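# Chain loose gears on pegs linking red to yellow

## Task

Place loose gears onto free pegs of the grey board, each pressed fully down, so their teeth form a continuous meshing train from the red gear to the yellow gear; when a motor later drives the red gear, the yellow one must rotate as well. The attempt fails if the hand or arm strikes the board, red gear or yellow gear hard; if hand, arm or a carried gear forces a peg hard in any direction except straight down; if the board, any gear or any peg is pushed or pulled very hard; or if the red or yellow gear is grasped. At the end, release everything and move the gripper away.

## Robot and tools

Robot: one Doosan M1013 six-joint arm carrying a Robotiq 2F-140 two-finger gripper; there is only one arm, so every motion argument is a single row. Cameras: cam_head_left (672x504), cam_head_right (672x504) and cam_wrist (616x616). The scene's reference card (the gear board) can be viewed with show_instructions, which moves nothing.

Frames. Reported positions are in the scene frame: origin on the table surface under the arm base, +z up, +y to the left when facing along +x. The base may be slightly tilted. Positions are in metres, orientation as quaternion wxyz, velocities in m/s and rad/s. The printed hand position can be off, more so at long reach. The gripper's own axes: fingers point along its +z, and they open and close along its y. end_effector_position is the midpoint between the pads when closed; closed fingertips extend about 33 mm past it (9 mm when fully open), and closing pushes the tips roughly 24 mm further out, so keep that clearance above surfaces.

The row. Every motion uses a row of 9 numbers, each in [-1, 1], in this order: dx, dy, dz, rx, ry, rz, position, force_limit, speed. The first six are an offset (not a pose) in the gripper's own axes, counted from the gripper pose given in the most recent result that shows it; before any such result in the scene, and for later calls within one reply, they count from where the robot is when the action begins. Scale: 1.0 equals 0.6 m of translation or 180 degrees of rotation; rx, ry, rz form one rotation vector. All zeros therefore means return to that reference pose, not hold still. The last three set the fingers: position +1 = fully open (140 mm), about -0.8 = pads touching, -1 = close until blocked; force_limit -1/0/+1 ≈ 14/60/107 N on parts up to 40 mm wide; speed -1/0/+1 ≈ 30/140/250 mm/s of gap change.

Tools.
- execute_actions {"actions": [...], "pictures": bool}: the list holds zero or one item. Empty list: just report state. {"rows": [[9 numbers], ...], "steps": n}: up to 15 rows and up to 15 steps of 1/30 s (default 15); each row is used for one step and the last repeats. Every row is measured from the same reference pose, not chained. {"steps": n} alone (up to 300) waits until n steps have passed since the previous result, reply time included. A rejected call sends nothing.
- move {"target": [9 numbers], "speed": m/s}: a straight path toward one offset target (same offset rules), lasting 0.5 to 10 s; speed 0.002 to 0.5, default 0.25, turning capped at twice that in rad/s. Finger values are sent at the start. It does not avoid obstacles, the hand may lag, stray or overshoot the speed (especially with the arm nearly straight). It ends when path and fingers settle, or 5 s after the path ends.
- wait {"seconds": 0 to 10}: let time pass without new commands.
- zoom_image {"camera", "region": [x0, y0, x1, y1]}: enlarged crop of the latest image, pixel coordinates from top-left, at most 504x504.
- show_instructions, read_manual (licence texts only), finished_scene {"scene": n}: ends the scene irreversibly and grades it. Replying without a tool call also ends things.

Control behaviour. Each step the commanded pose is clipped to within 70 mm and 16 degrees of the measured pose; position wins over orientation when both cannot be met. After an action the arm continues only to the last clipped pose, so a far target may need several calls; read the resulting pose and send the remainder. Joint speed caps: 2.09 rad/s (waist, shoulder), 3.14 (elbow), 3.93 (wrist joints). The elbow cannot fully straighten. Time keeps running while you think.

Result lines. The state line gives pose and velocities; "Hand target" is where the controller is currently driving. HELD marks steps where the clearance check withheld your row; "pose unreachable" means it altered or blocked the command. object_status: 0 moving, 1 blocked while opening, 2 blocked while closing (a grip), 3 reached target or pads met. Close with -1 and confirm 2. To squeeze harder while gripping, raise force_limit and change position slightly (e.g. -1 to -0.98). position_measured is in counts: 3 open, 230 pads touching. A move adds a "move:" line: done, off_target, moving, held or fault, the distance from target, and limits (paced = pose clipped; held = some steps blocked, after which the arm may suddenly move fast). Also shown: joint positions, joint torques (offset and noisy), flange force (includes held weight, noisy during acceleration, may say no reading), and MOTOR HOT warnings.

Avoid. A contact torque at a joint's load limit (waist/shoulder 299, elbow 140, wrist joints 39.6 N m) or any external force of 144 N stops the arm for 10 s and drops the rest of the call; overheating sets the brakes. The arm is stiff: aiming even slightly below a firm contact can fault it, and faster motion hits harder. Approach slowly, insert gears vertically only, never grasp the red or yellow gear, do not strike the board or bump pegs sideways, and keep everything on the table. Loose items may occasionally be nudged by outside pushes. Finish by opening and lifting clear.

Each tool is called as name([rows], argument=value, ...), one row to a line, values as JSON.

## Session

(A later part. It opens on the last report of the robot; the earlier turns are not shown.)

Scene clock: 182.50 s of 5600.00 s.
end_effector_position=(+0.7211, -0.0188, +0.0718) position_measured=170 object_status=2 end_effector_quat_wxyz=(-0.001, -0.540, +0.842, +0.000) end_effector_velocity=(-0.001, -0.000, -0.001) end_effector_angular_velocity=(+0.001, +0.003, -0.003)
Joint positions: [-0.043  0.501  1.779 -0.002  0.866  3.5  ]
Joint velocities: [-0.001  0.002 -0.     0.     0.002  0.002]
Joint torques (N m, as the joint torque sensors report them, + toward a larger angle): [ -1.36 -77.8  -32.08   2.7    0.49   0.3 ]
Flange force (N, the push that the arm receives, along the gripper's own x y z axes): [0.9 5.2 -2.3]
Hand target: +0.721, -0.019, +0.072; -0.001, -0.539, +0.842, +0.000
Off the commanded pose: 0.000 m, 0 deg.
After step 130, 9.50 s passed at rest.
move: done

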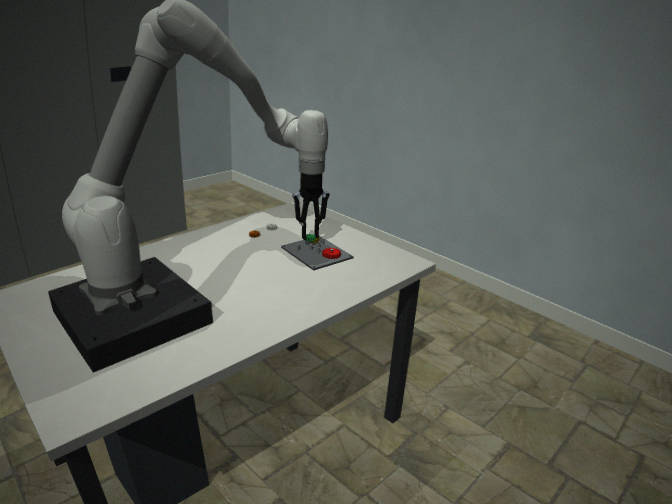

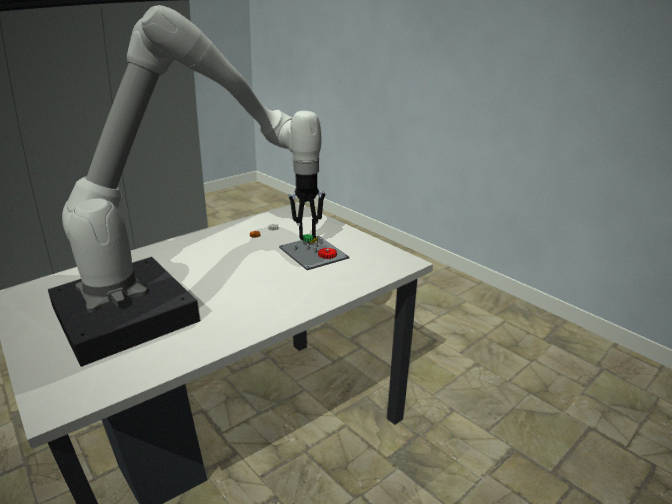

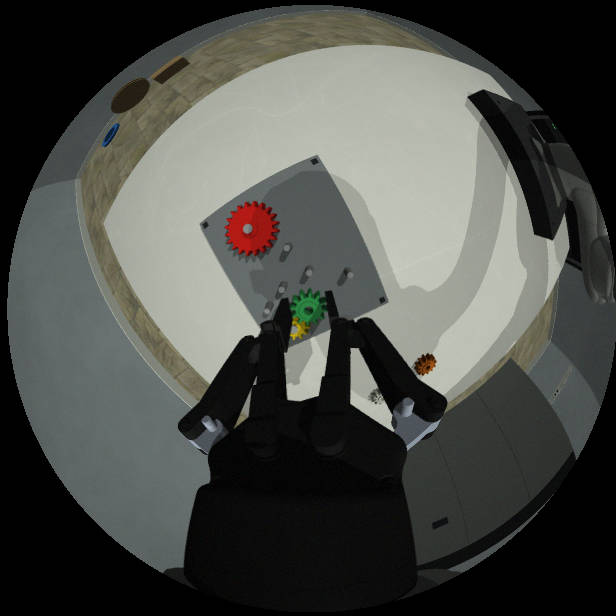

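move(target=[0.0017, -0.002, 0.0005, 0, 0, 0, -1, -1, -0.3], speed=0.02)

move(target=[0, 0, 0.0045, 0, 0, 0, -1, -1, -0.3], speed=0.008)

zoom_image(camera="cam_wrist", region=[290, 292, 326, 328])

Scene clock: 205.67 s of 5600.00 s.
end_effector_position=(+0.7217, -0.0203, +0.0715) position_measured=170 object_status=2 end_effector_quat_wxyz=(-0.001, -0.540, +0.842, +0.000) end_effector_velocity=(-0.001, +0.000, -0.001) end_effector_angular_velocity=(+0.000, +0.003, +0.000)
Joint positions: [-0.045  0.502  1.778 -0.002  0.866  3.499]
Joint velocities: [0.    0.001 0.001 0.    0.002 0.   ]
Joint torques (N m, as the joint torque sensors report them, + toward a larger angle): [  0.24 -77.9  -32.84   2.78  -0.07  -0.31]
Flange force (N, the push that the arm receives, along the gripper's own x y z axes): [2.4 6.3 -3.0]
Hand target: +0.722, -0.020, +0.072; -0.001, -0.540, +0.842, +0.000
Off the commanded pose: 0.000 m, 0 deg.
After step 130, 18.13 s passed at rest.
move: done

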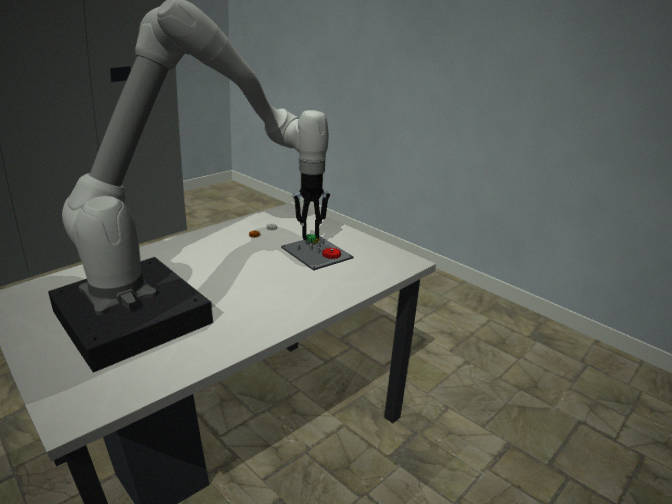

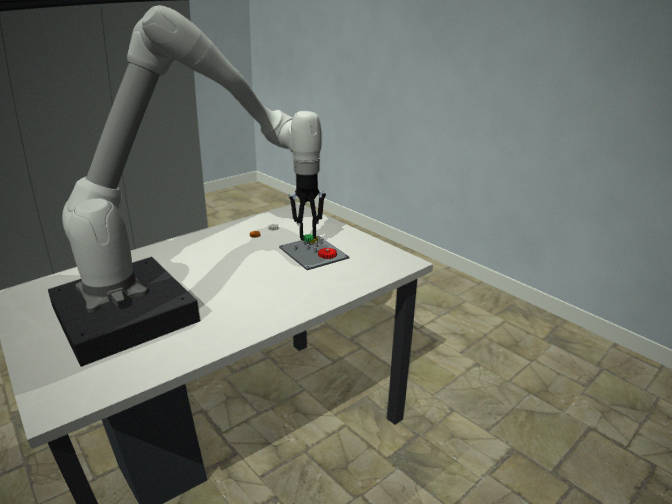

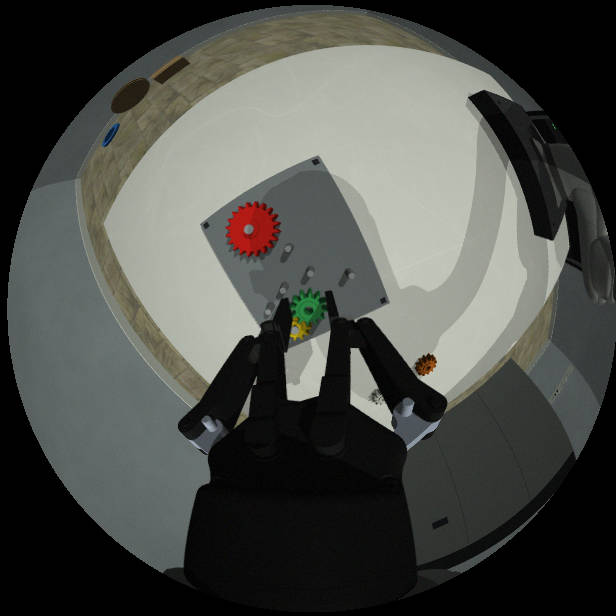

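Scene clock: 206.37 s of 5600.00 s.
end_effector_position=(+0.7217, -0.0203, +0.0688) position_measured=170 object_status=2 end_effector_quat_wxyz=(-0.001, -0.540, +0.842, +0.000) end_effector_velocity=(-0.000, +0.000, -0.000) end_effector_angular_velocity=(+0.000, +0.001, +0.001)
Joint positions: [-0.045  0.505  1.779 -0.002  0.862  3.499]
Joint velocities: [ 0.     0.001  0.     0.    -0.    -0.001]
Joint torques (N m, as the joint torque sensors report them, + toward a larger angle): [  0.85 -79.88 -32.86   2.79  -0.19   0.1 ]
Flange force (N, the push that the arm receives, along the gripper's own x y z axes): [2.9 3.9 -1.6]
Hand target: +0.722, -0.020, +0.069; -0.001, -0.540, +0.842, +0.000
Off the commanded pose: 0.000 m, 0 deg.
move: done

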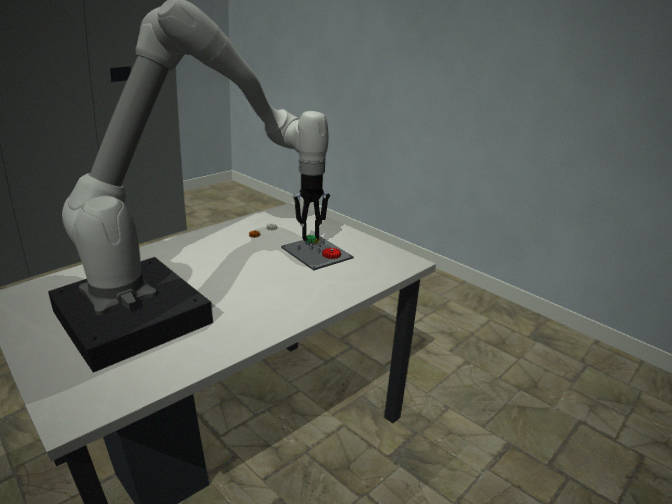

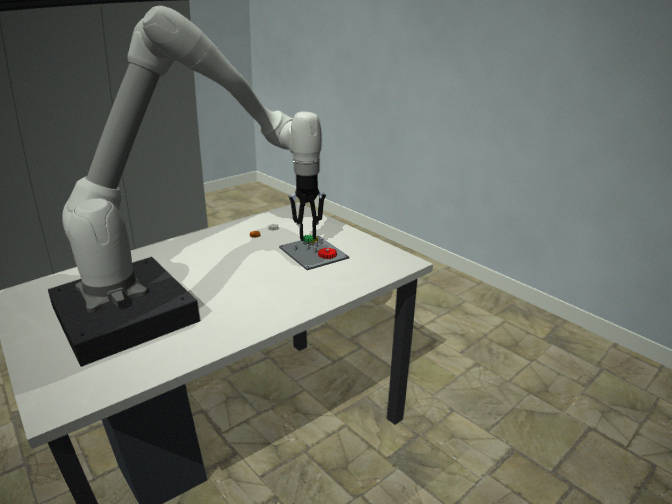

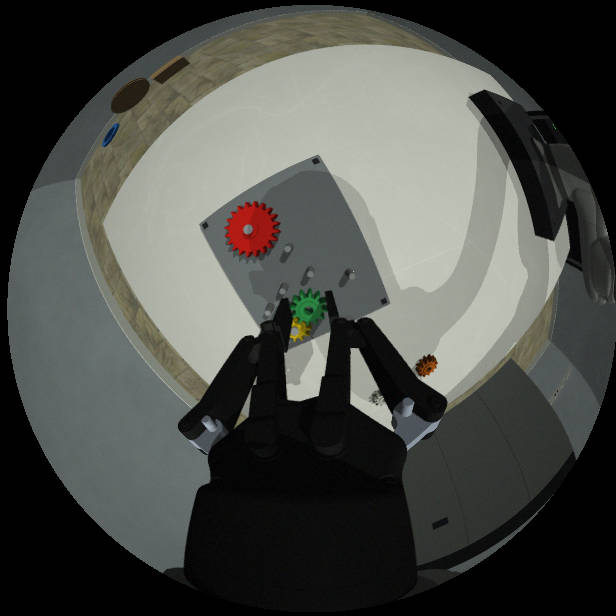

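Region (290, 292, 326, 328) of cam_wrist's 616x616 image, scaled by 14.000, with more detail than that image has.

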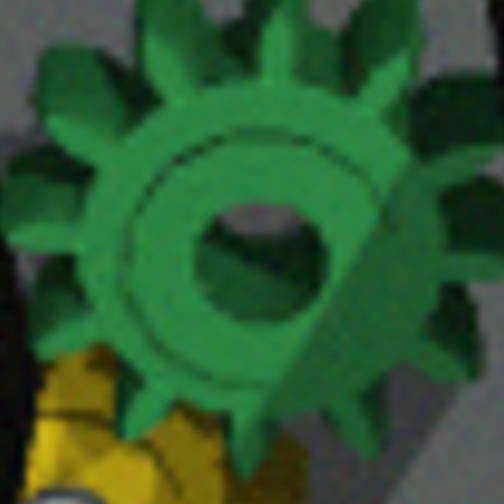

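move(target=[0, 0, 0.006, 0, 0, 0, -1, -1, -0.3], speed=0.006)

zoom_image(camera="cam_wrist", region=[280, 285, 336, 341])

Scene clock: 210.47 s of 5600.00 s.
end_effector_position=(+0.7217, -0.0203, +0.0652) position_measured=170 object_status=2 end_effector_quat_wxyz=(-0.001, -0.540, +0.842, +0.000) end_effector_velocity=(-0.001, +0.001, -0.001) end_effector_angular_velocity=(+0.000, +0.002, -0.001)
Joint positions: [-0.045  0.509  1.781 -0.002  0.856  3.499]
Joint velocities: [0.001 0.001 0.    0.    0.001 0.001]
Joint torques (N m, as the joint torque sensors report them, + toward a larger angle): [  0.65 -77.8  -32.55   3.16   0.06  -0.02]
Flange force (N, the push that the arm receives, along the gripper's own x y z axes): [3.4 6.4 -3.2]
Hand target: +0.722, -0.020, +0.065; -0.001, -0.540, +0.842, +0.000
Off the commanded pose: 0.000 m, 0 deg.
move: done

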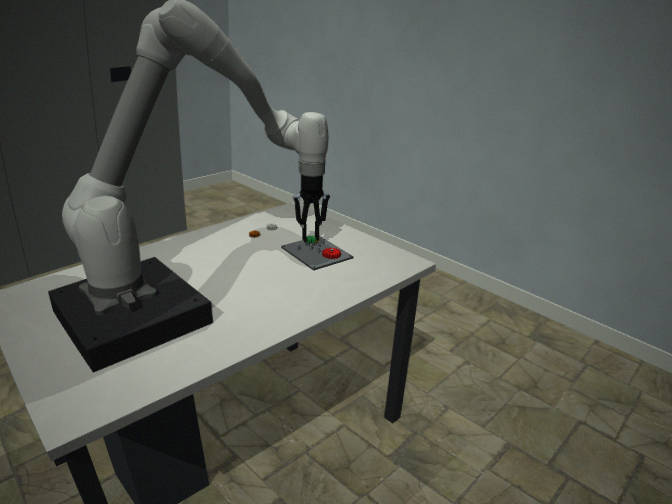

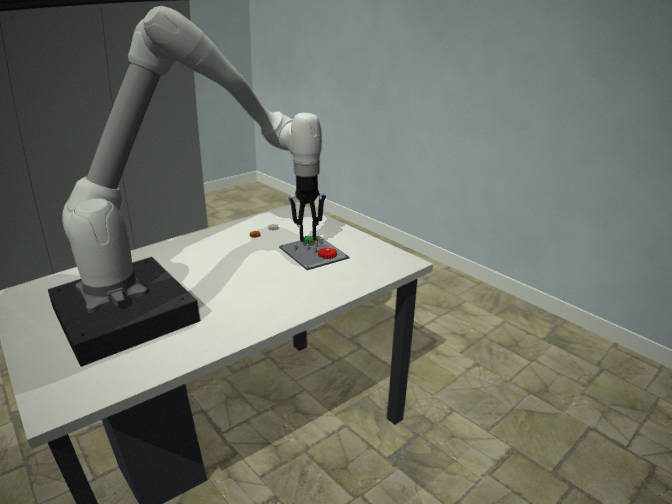

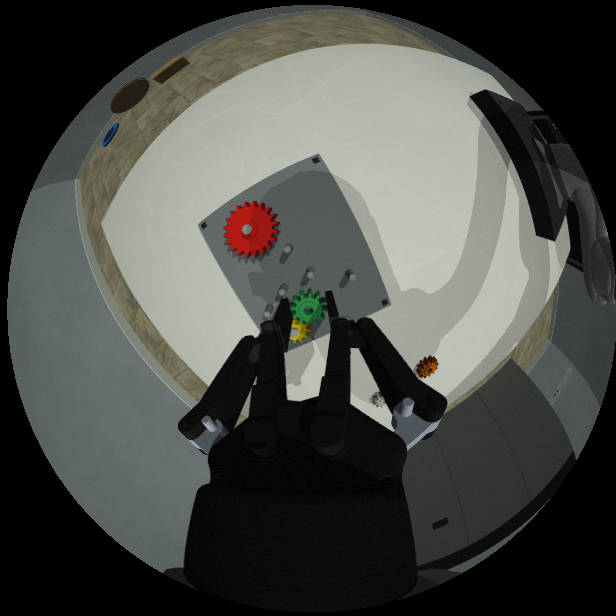

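Region (280, 285, 336, 341) of cam_wrist's 616x616 image, scaled by 9.000, with more detail than that image has.

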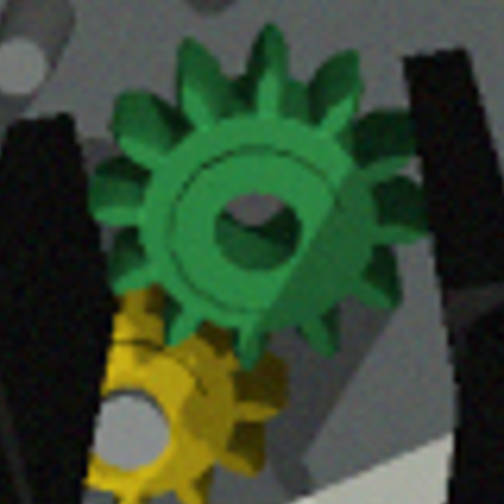

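zoom_image(camera="cam_wrist", region=[282, 308, 324, 350])

Region (282, 308, 324, 350) of cam_wrist's 616x616 image, scaled by 12.000, with more detail than that image has.

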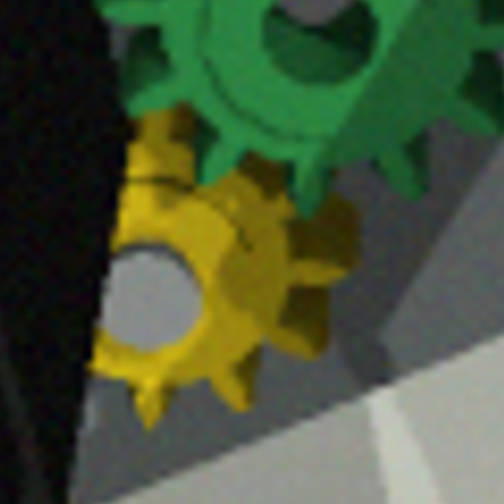

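move(target=[0, -0.0005, 0.0, 0, 0, 0.0167, -1, -1, -0.3], speed=0.04)

move(target=[0, 0, 0.007, 0, 0, 0, -1, -1, -0.3], speed=0.006)

zoom_image(camera="cam_wrist", region=[280, 285, 336, 341])

Scene clock: 232.50 s of 5600.00 s.
end_effector_position=(+0.7220, -0.0204, +0.0652) position_measured=170 object_status=2 end_effector_quat_wxyz=(-0.001, -0.517, +0.856, +0.000) end_effector_velocity=(-0.001, +0.000, +0.000) end_effector_angular_velocity=(-0.000, +0.001, -0.000)
Joint positions: [-0.045  0.509  1.781 -0.002  0.856  3.551]
Joint velocities: [ 0.    -0.     0.    -0.     0.001  0.001]
Joint torques (N m, as the joint torque sensors report them, + toward a larger angle): [  1.76 -78.57 -32.72   2.86   0.13  -0.04]
Flange force (N, the push that the arm receives, along the gripper's own x y z axes): [5.1 5.5 -3.0]
Hand target: +0.722, -0.020, +0.065; -0.001, -0.517, +0.856, +0.000
Off the commanded pose: 0.000 m, 0 deg.
After step 130, 16.80 s passed at rest.
move: done

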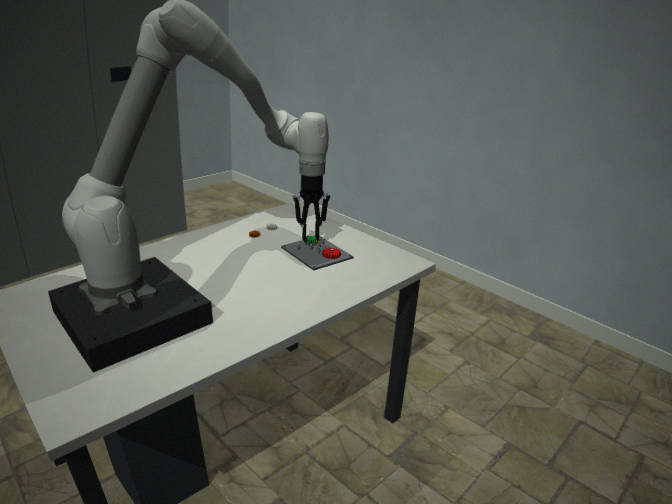

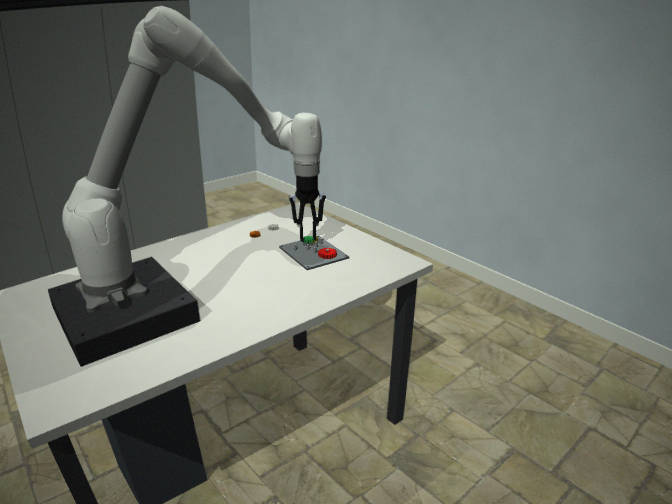

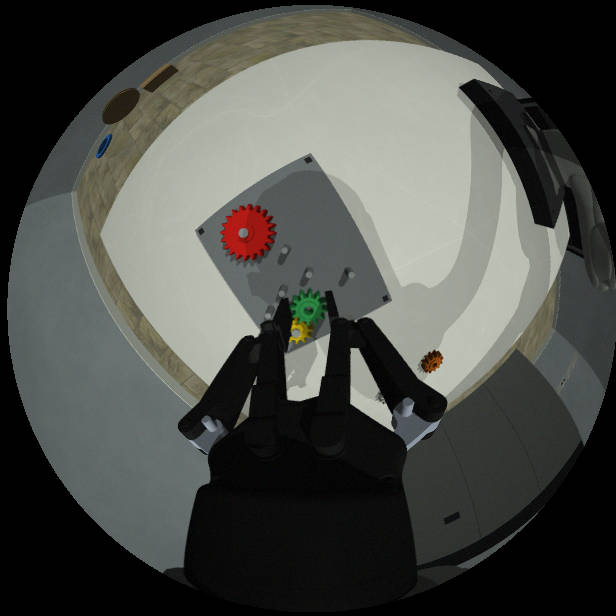

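Scene clock: 233.43 s of 5600.00 s.
end_effector_position=(+0.7220, -0.0204, +0.0610) position_measured=170 object_status=2 end_effector_quat_wxyz=(-0.001, -0.517, +0.856, +0.000) end_effector_velocity=(-0.000, -0.000, -0.001) end_effector_angular_velocity=(-0.000, +0.001, -0.001)
Joint positions: [-0.045  0.514  1.783 -0.002  0.849  3.551]
Joint velocities: [-0.     0.001  0.    -0.    -0.     0.001]
Joint torques (N m, as the joint torque sensors report them, + toward a larger angle): [  2.08 -76.57 -32.43   2.65  -0.12  -0.34]
Flange force (N, the push that the arm receives, along the gripper's own x y z axes): [6.1 7.0 -4.9]
Hand target: +0.722, -0.020, +0.061; -0.001, -0.517, +0.856, +0.000
Off the commanded pose: 0.000 m, 0 deg.
move: done

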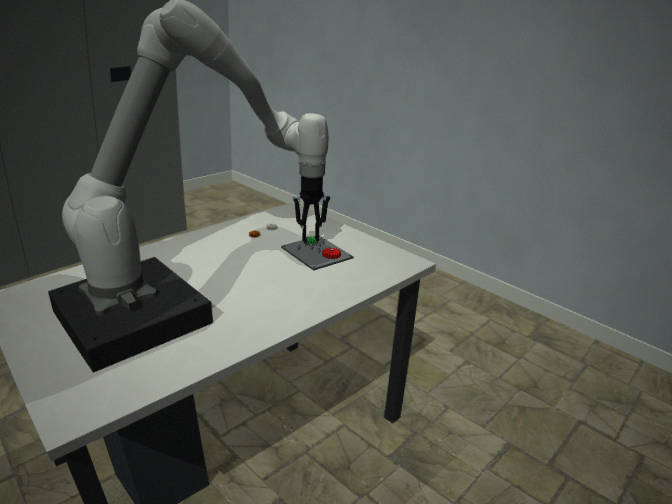

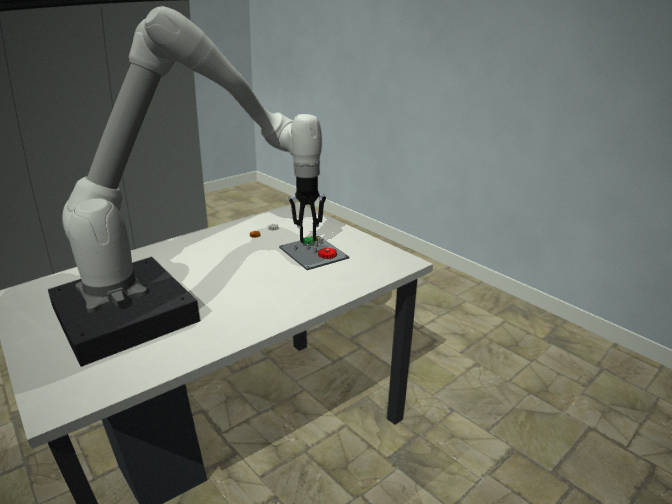

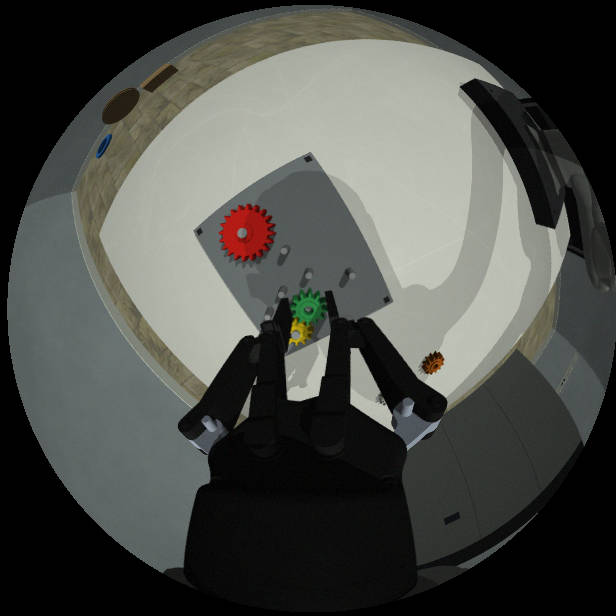

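Region (280, 285, 336, 341) of cam_wrist's 616x616 image, scaled by 9.000, with more detail than that image has.

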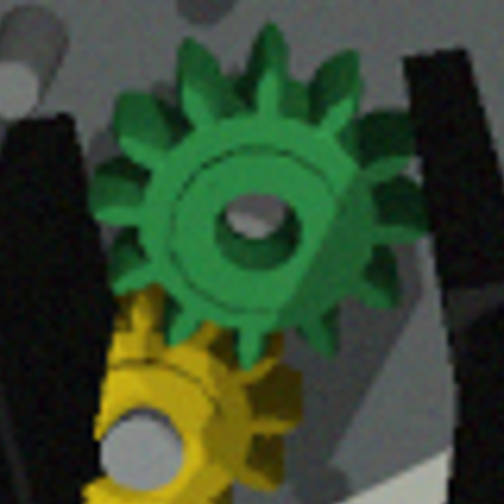

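zoom_image(camera="cam_wrist", region=[210, 195, 320, 305])

Region (210, 195, 320, 305) of cam_wrist's 616x616 image, scaled by 4.582, with more detail than that image has.

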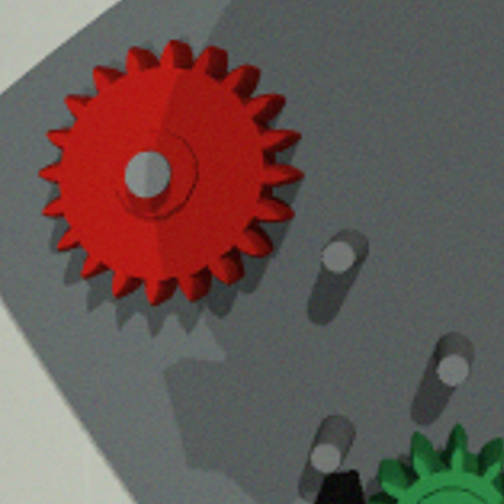

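zoom_image(camera="cam_wrist", region=[234, 209, 294, 269])

Region (234, 209, 294, 269) of cam_wrist's 616x616 image, scaled by 8.400, with more detail than that image has.

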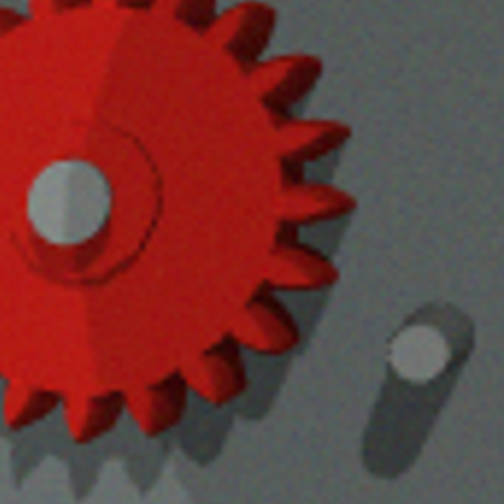

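move(target=[-0.0006, -0.001, 0.0015, 0, 0, -0.1017, -1, -1, -0.3], speed=0.12)

zoom_image(camera="cam_wrist", region=[270, 275, 340, 345])

Scene clock: 273.63 s of 5600.00 s.
end_effector_position=(+0.7227, -0.0203, +0.0601) position_measured=170 object_status=2 end_effector_quat_wxyz=(-0.001, -0.647, +0.763, +0.001) end_effector_velocity=(+0.001, +0.000, -0.000) end_effector_angular_velocity=(+0.000, -0.001, +0.001)
Joint positions: [-0.044  0.515  1.782 -0.002  0.848  3.231]
Joint velocities: [ 0.     0.001 -0.     0.    -0.001 -0.001]
Joint torques (N m, as the joint torque sensors report them, + toward a larger angle): [  3.17 -78.06 -31.25   3.15  -0.06  -0.22]
Flange force (N, the push that the arm receives, along the gripper's own x y z axes): [4.6 4.3 -4.1]
Hand target: +0.723, -0.020, +0.060; -0.001, -0.647, +0.763, +0.001
Off the commanded pose: 0.000 m, 0 deg.
After step 130, 34.27 s passed at rest.
move: done

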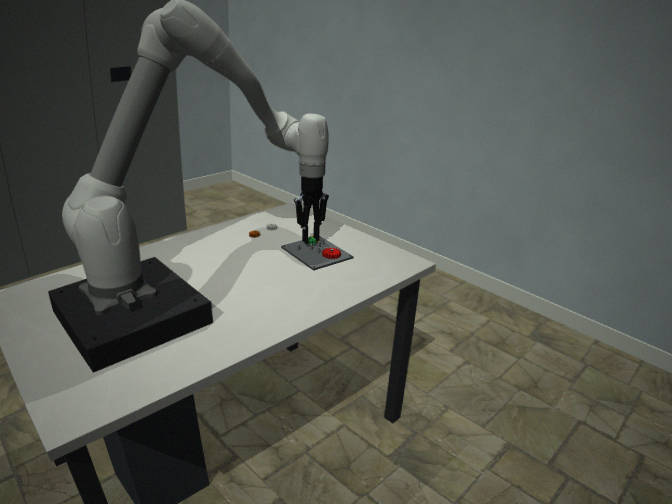

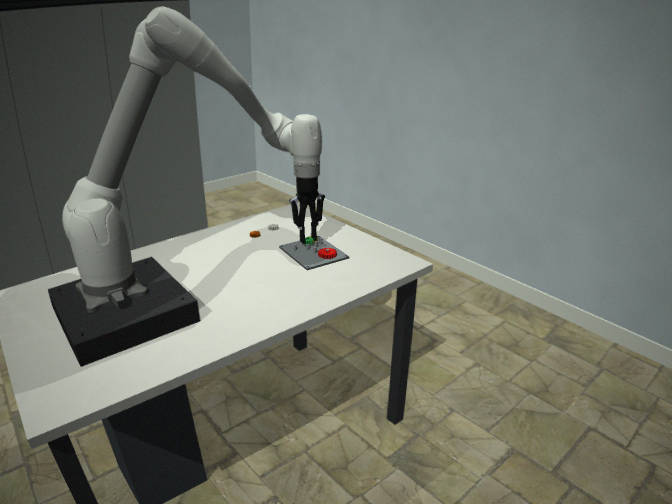

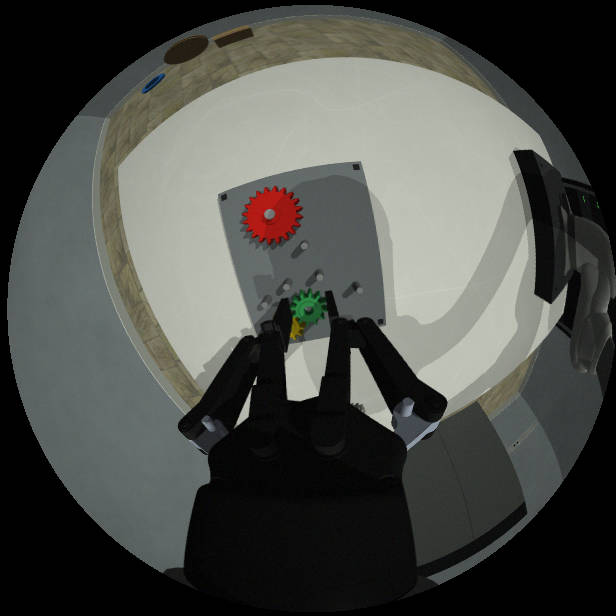

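Region (270, 275, 340, 345) of cam_wrist's 616x616 image, scaled by 7.200, with more detail than that image has.

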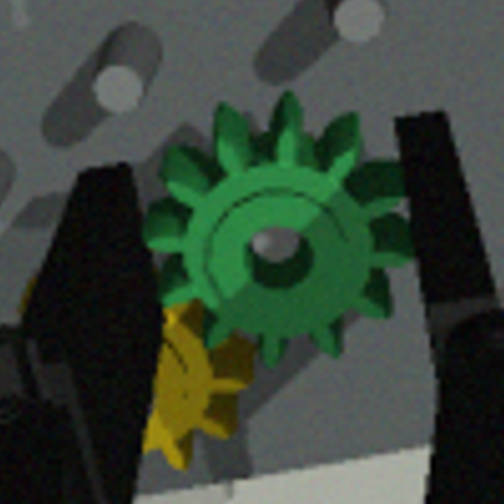

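move(target=[0, -0.0007, 0.0048, 0, 0, 0, -1, -1, -0.3], speed=0.008)

execute_actions([
  {"rows": [[0,0,0,0,0,0,-0.17,-1,-0.3]], "steps": 8},
], pictures=false)

move(target=[0, 0, -0.03, 0, 0, 0, -0.17, -1, -0.3], speed=0.1)

zoom_image(camera="cam_wrist", region=[260, 255, 350, 345])

Scene clock: 276.63 s of 5600.00 s.
end_effector_position=(+0.7231, -0.0204, +0.0572) position_measured=170 object_status=2 end_effector_quat_wxyz=(-0.001, -0.647, +0.763, +0.001) end_effector_velocity=(+0.000, -0.000, +0.000) end_effector_angular_velocity=(+0.000, -0.001, -0.001)
Joint positions: [-0.045  0.519  1.782 -0.002  0.844  3.231]
Joint velocities: [-0.    -0.001 -0.     0.    -0.     0.001]
Joint torques (N m, as the joint torque sensors report them, + toward a larger angle): [  2.58 -81.   -31.29   2.95  -0.09  -0.02]
Flange force (N, the push that the arm receives, along the gripper's own x y z axes): [3.8 1.5 -1.6]
Hand target: +0.723, -0.020, +0.057; -0.001, -0.647, +0.763, +0.001
Off the commanded pose: 0.000 m, 0 deg.
move: done

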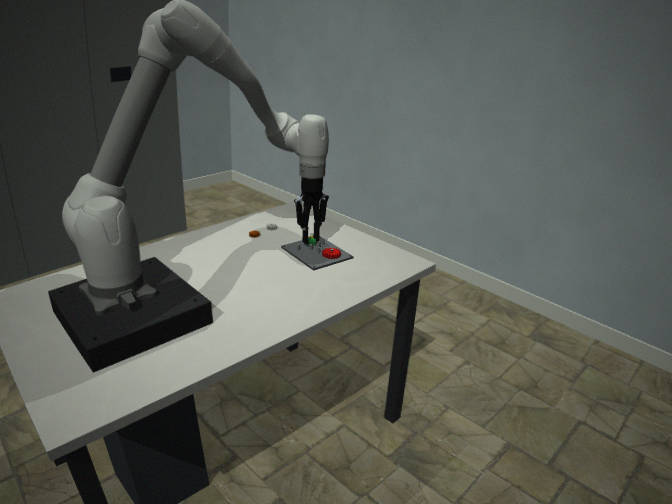

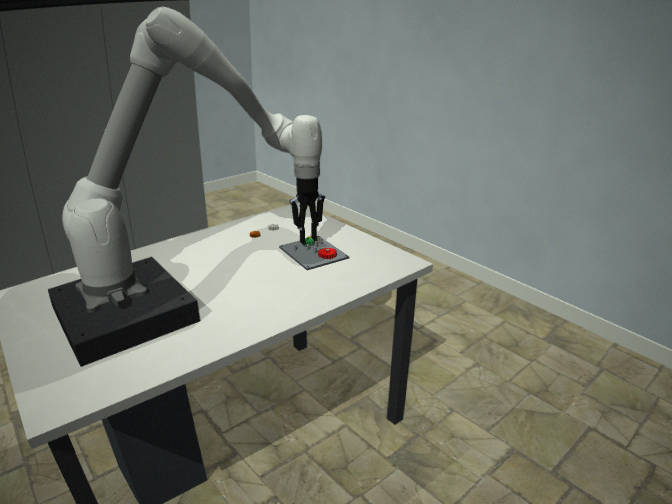

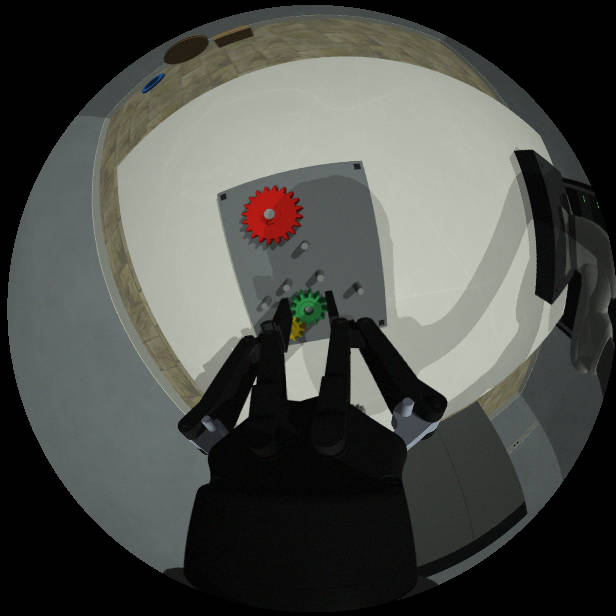

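Scene clock: 276.90 s of 5600.00 s.
end_effector_position=(+0.7231, -0.0204, +0.0572) position_measured=150 object_status=0 end_effector_quat_wxyz=(-0.001, -0.647, +0.763, +0.001) end_effector_velocity=(+0.000, -0.000, -0.000) end_effector_angular_velocity=(+0.000, -0.000, +0.000)
Joint positions: [-0.045  0.519  1.782 -0.002  0.844  3.231]
Joint velocities: [-0.     0.     0.     0.    -0.001 -0.001]
Joint torques (N m, as the joint torque sensors report them, + toward a larger angle): [  2.54 -76.85 -31.06   2.8   -0.22  -0.28]
Flange force (N, the push that the arm receives, along the gripper's own x y z axes): [4.2 5.8 -6.0]
Hand target: +0.723, -0.020, +0.057; -0.001, -0.647, +0.763, +0.001
Off the commanded pose: 0.000 m, 0 deg.
Steps of this call (steps 1 to 8: all 8 steps of this action). Readings (end_effector_position | what the end effector reports):
1: (+0.7231, -0.0204, +0.0572) | position_measured=170 object_status=0
2: (+0.7231, -0.0204, +0.0572) | position_measured=170 object_status=0
4: (+0.7231, -0.0204, +0.0572) | position_measured=157 object_status=0
8: the state above

Scene clock: 277.83 s of 5600.00 s.
end_effector_position=(+0.7231, -0.0204, +0.0752) position_measured=150 object_status=3 end_effector_quat_wxyz=(-0.001, -0.647, +0.763, +0.001) end_effector_velocity=(+0.000, -0.000, -0.001) end_effector_angular_velocity=(-0.000, +0.001, +0.000)
Joint positions: [-0.045  0.5    1.773 -0.002  0.873  3.231]
Joint velocities: [-0.     0.001 -0.    -0.001 -0.001 -0.   ]
Joint torques (N m, as the joint torque sensors report them, + toward a larger angle): [  2.19 -76.66 -32.66   2.74  -0.29  -0.24]
Flange force (N, the push that the arm receives, along the gripper's own x y z axes): [4.0 6.5 -4.4]
Hand target: +0.723, -0.020, +0.075; -0.001, -0.647, +0.763, +0.001
Off the commanded pose: 0.000 m, 0 deg.
move: done

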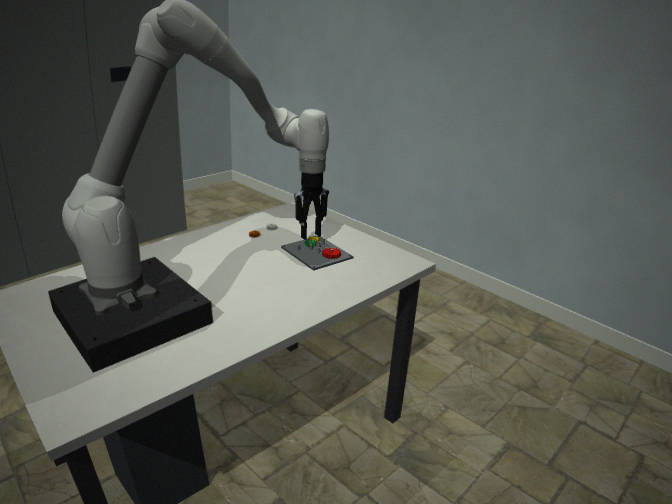

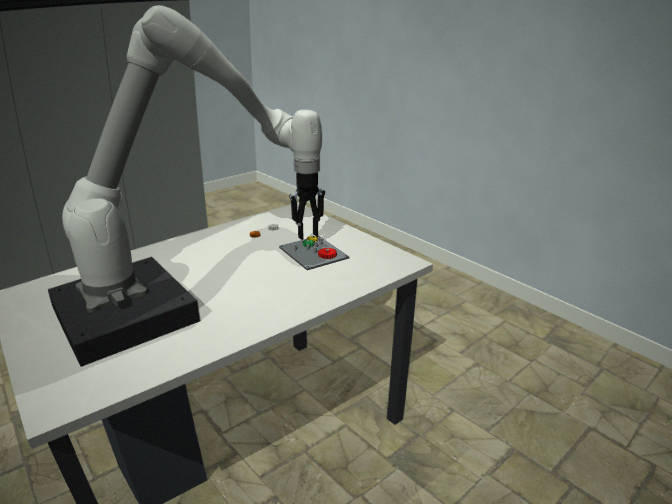

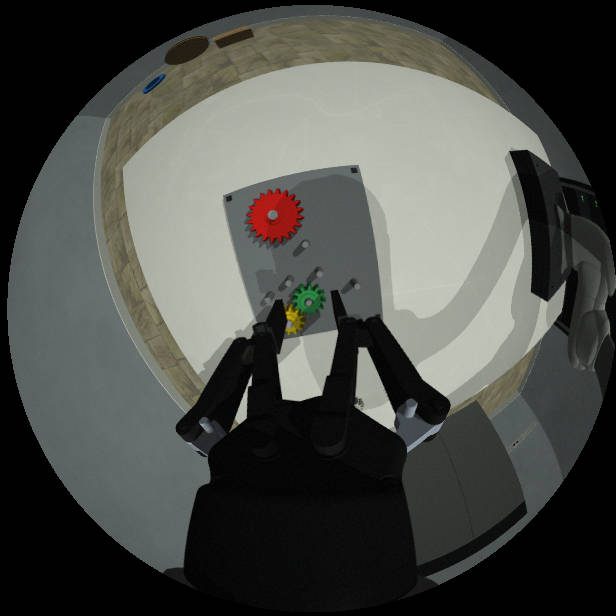

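Region (260, 255, 350, 345) of cam_wrist's 616x616 image, scaled by 5.600, with more detail than that image has.

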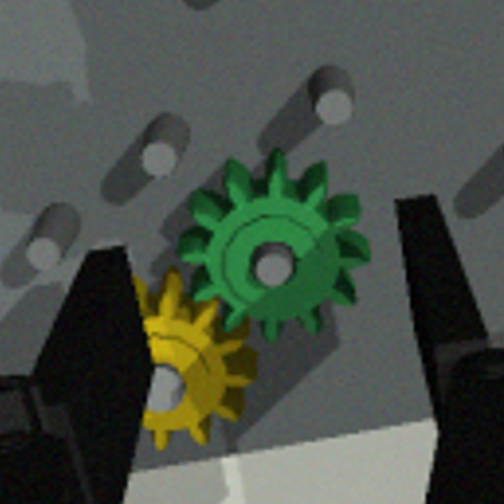

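move(target=[-0.3651, 0.0704, 0.005, 0, 0, 0.09, -0.05, -1, -0.3], speed=0.4)

zoom_image(camera="cam_wrist", region=[270, 265, 350, 345])

Scene clock: 290.87 s of 5600.00 s.
end_effector_position=(+0.7169, +0.2028, +0.0720) position_measured=135 object_status=3 end_effector_quat_wxyz=(-0.001, -0.533, +0.846, +0.001) end_effector_velocity=(+0.001, +0.000, -0.000) end_effector_angular_velocity=(+0.000, -0.002, -0.002)
Joint positions: [0.26  0.531 1.728 0.001 0.888 3.817]
Joint velocities: [-0.     0.001 -0.001 -0.    -0.002  0.001]
Joint torques (N m, as the joint torque sensors report them, + toward a larger angle): [  4.26 -81.21 -31.74   2.99  -0.16  -0.52]
Flange force (N, the push that the arm receives, along the gripper's own x y z axes): [5.7 -1.2 -3.7]
Hand target: +0.717, +0.203, +0.072; -0.001, -0.533, +0.846, +0.001
Off the commanded pose: 0.000 m, 0 deg.
After step 130, 7.70 s passed at rest.
move: done

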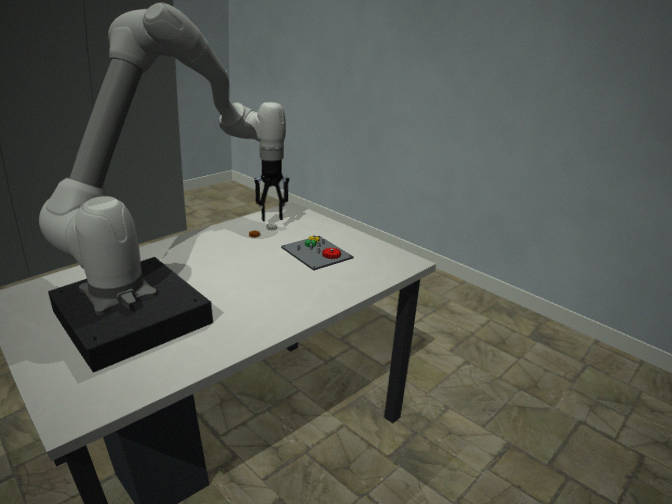

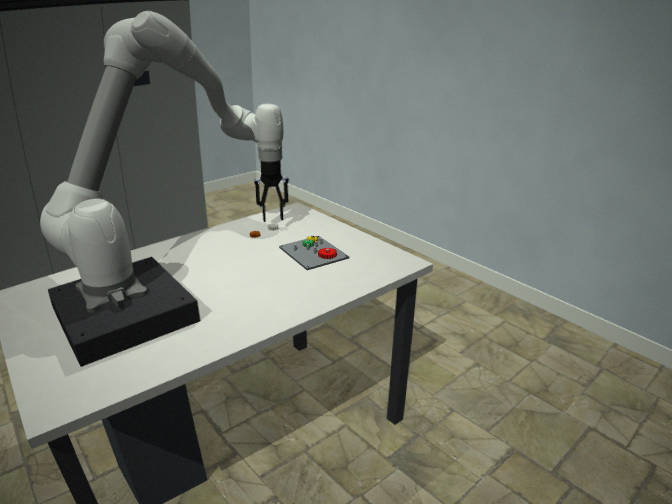

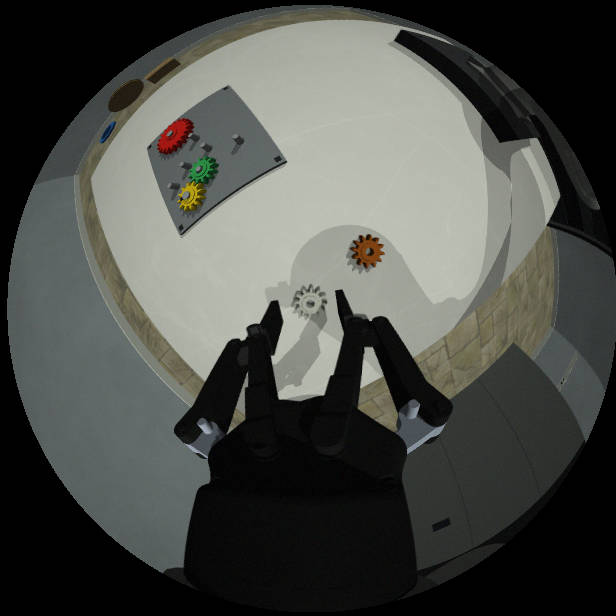

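Region (270, 265, 350, 345) of cam_wrist's 616x616 image, scaled by 6.300, with more detail than that image has.

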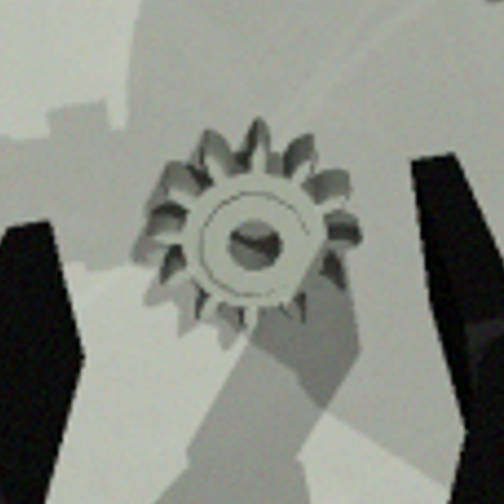

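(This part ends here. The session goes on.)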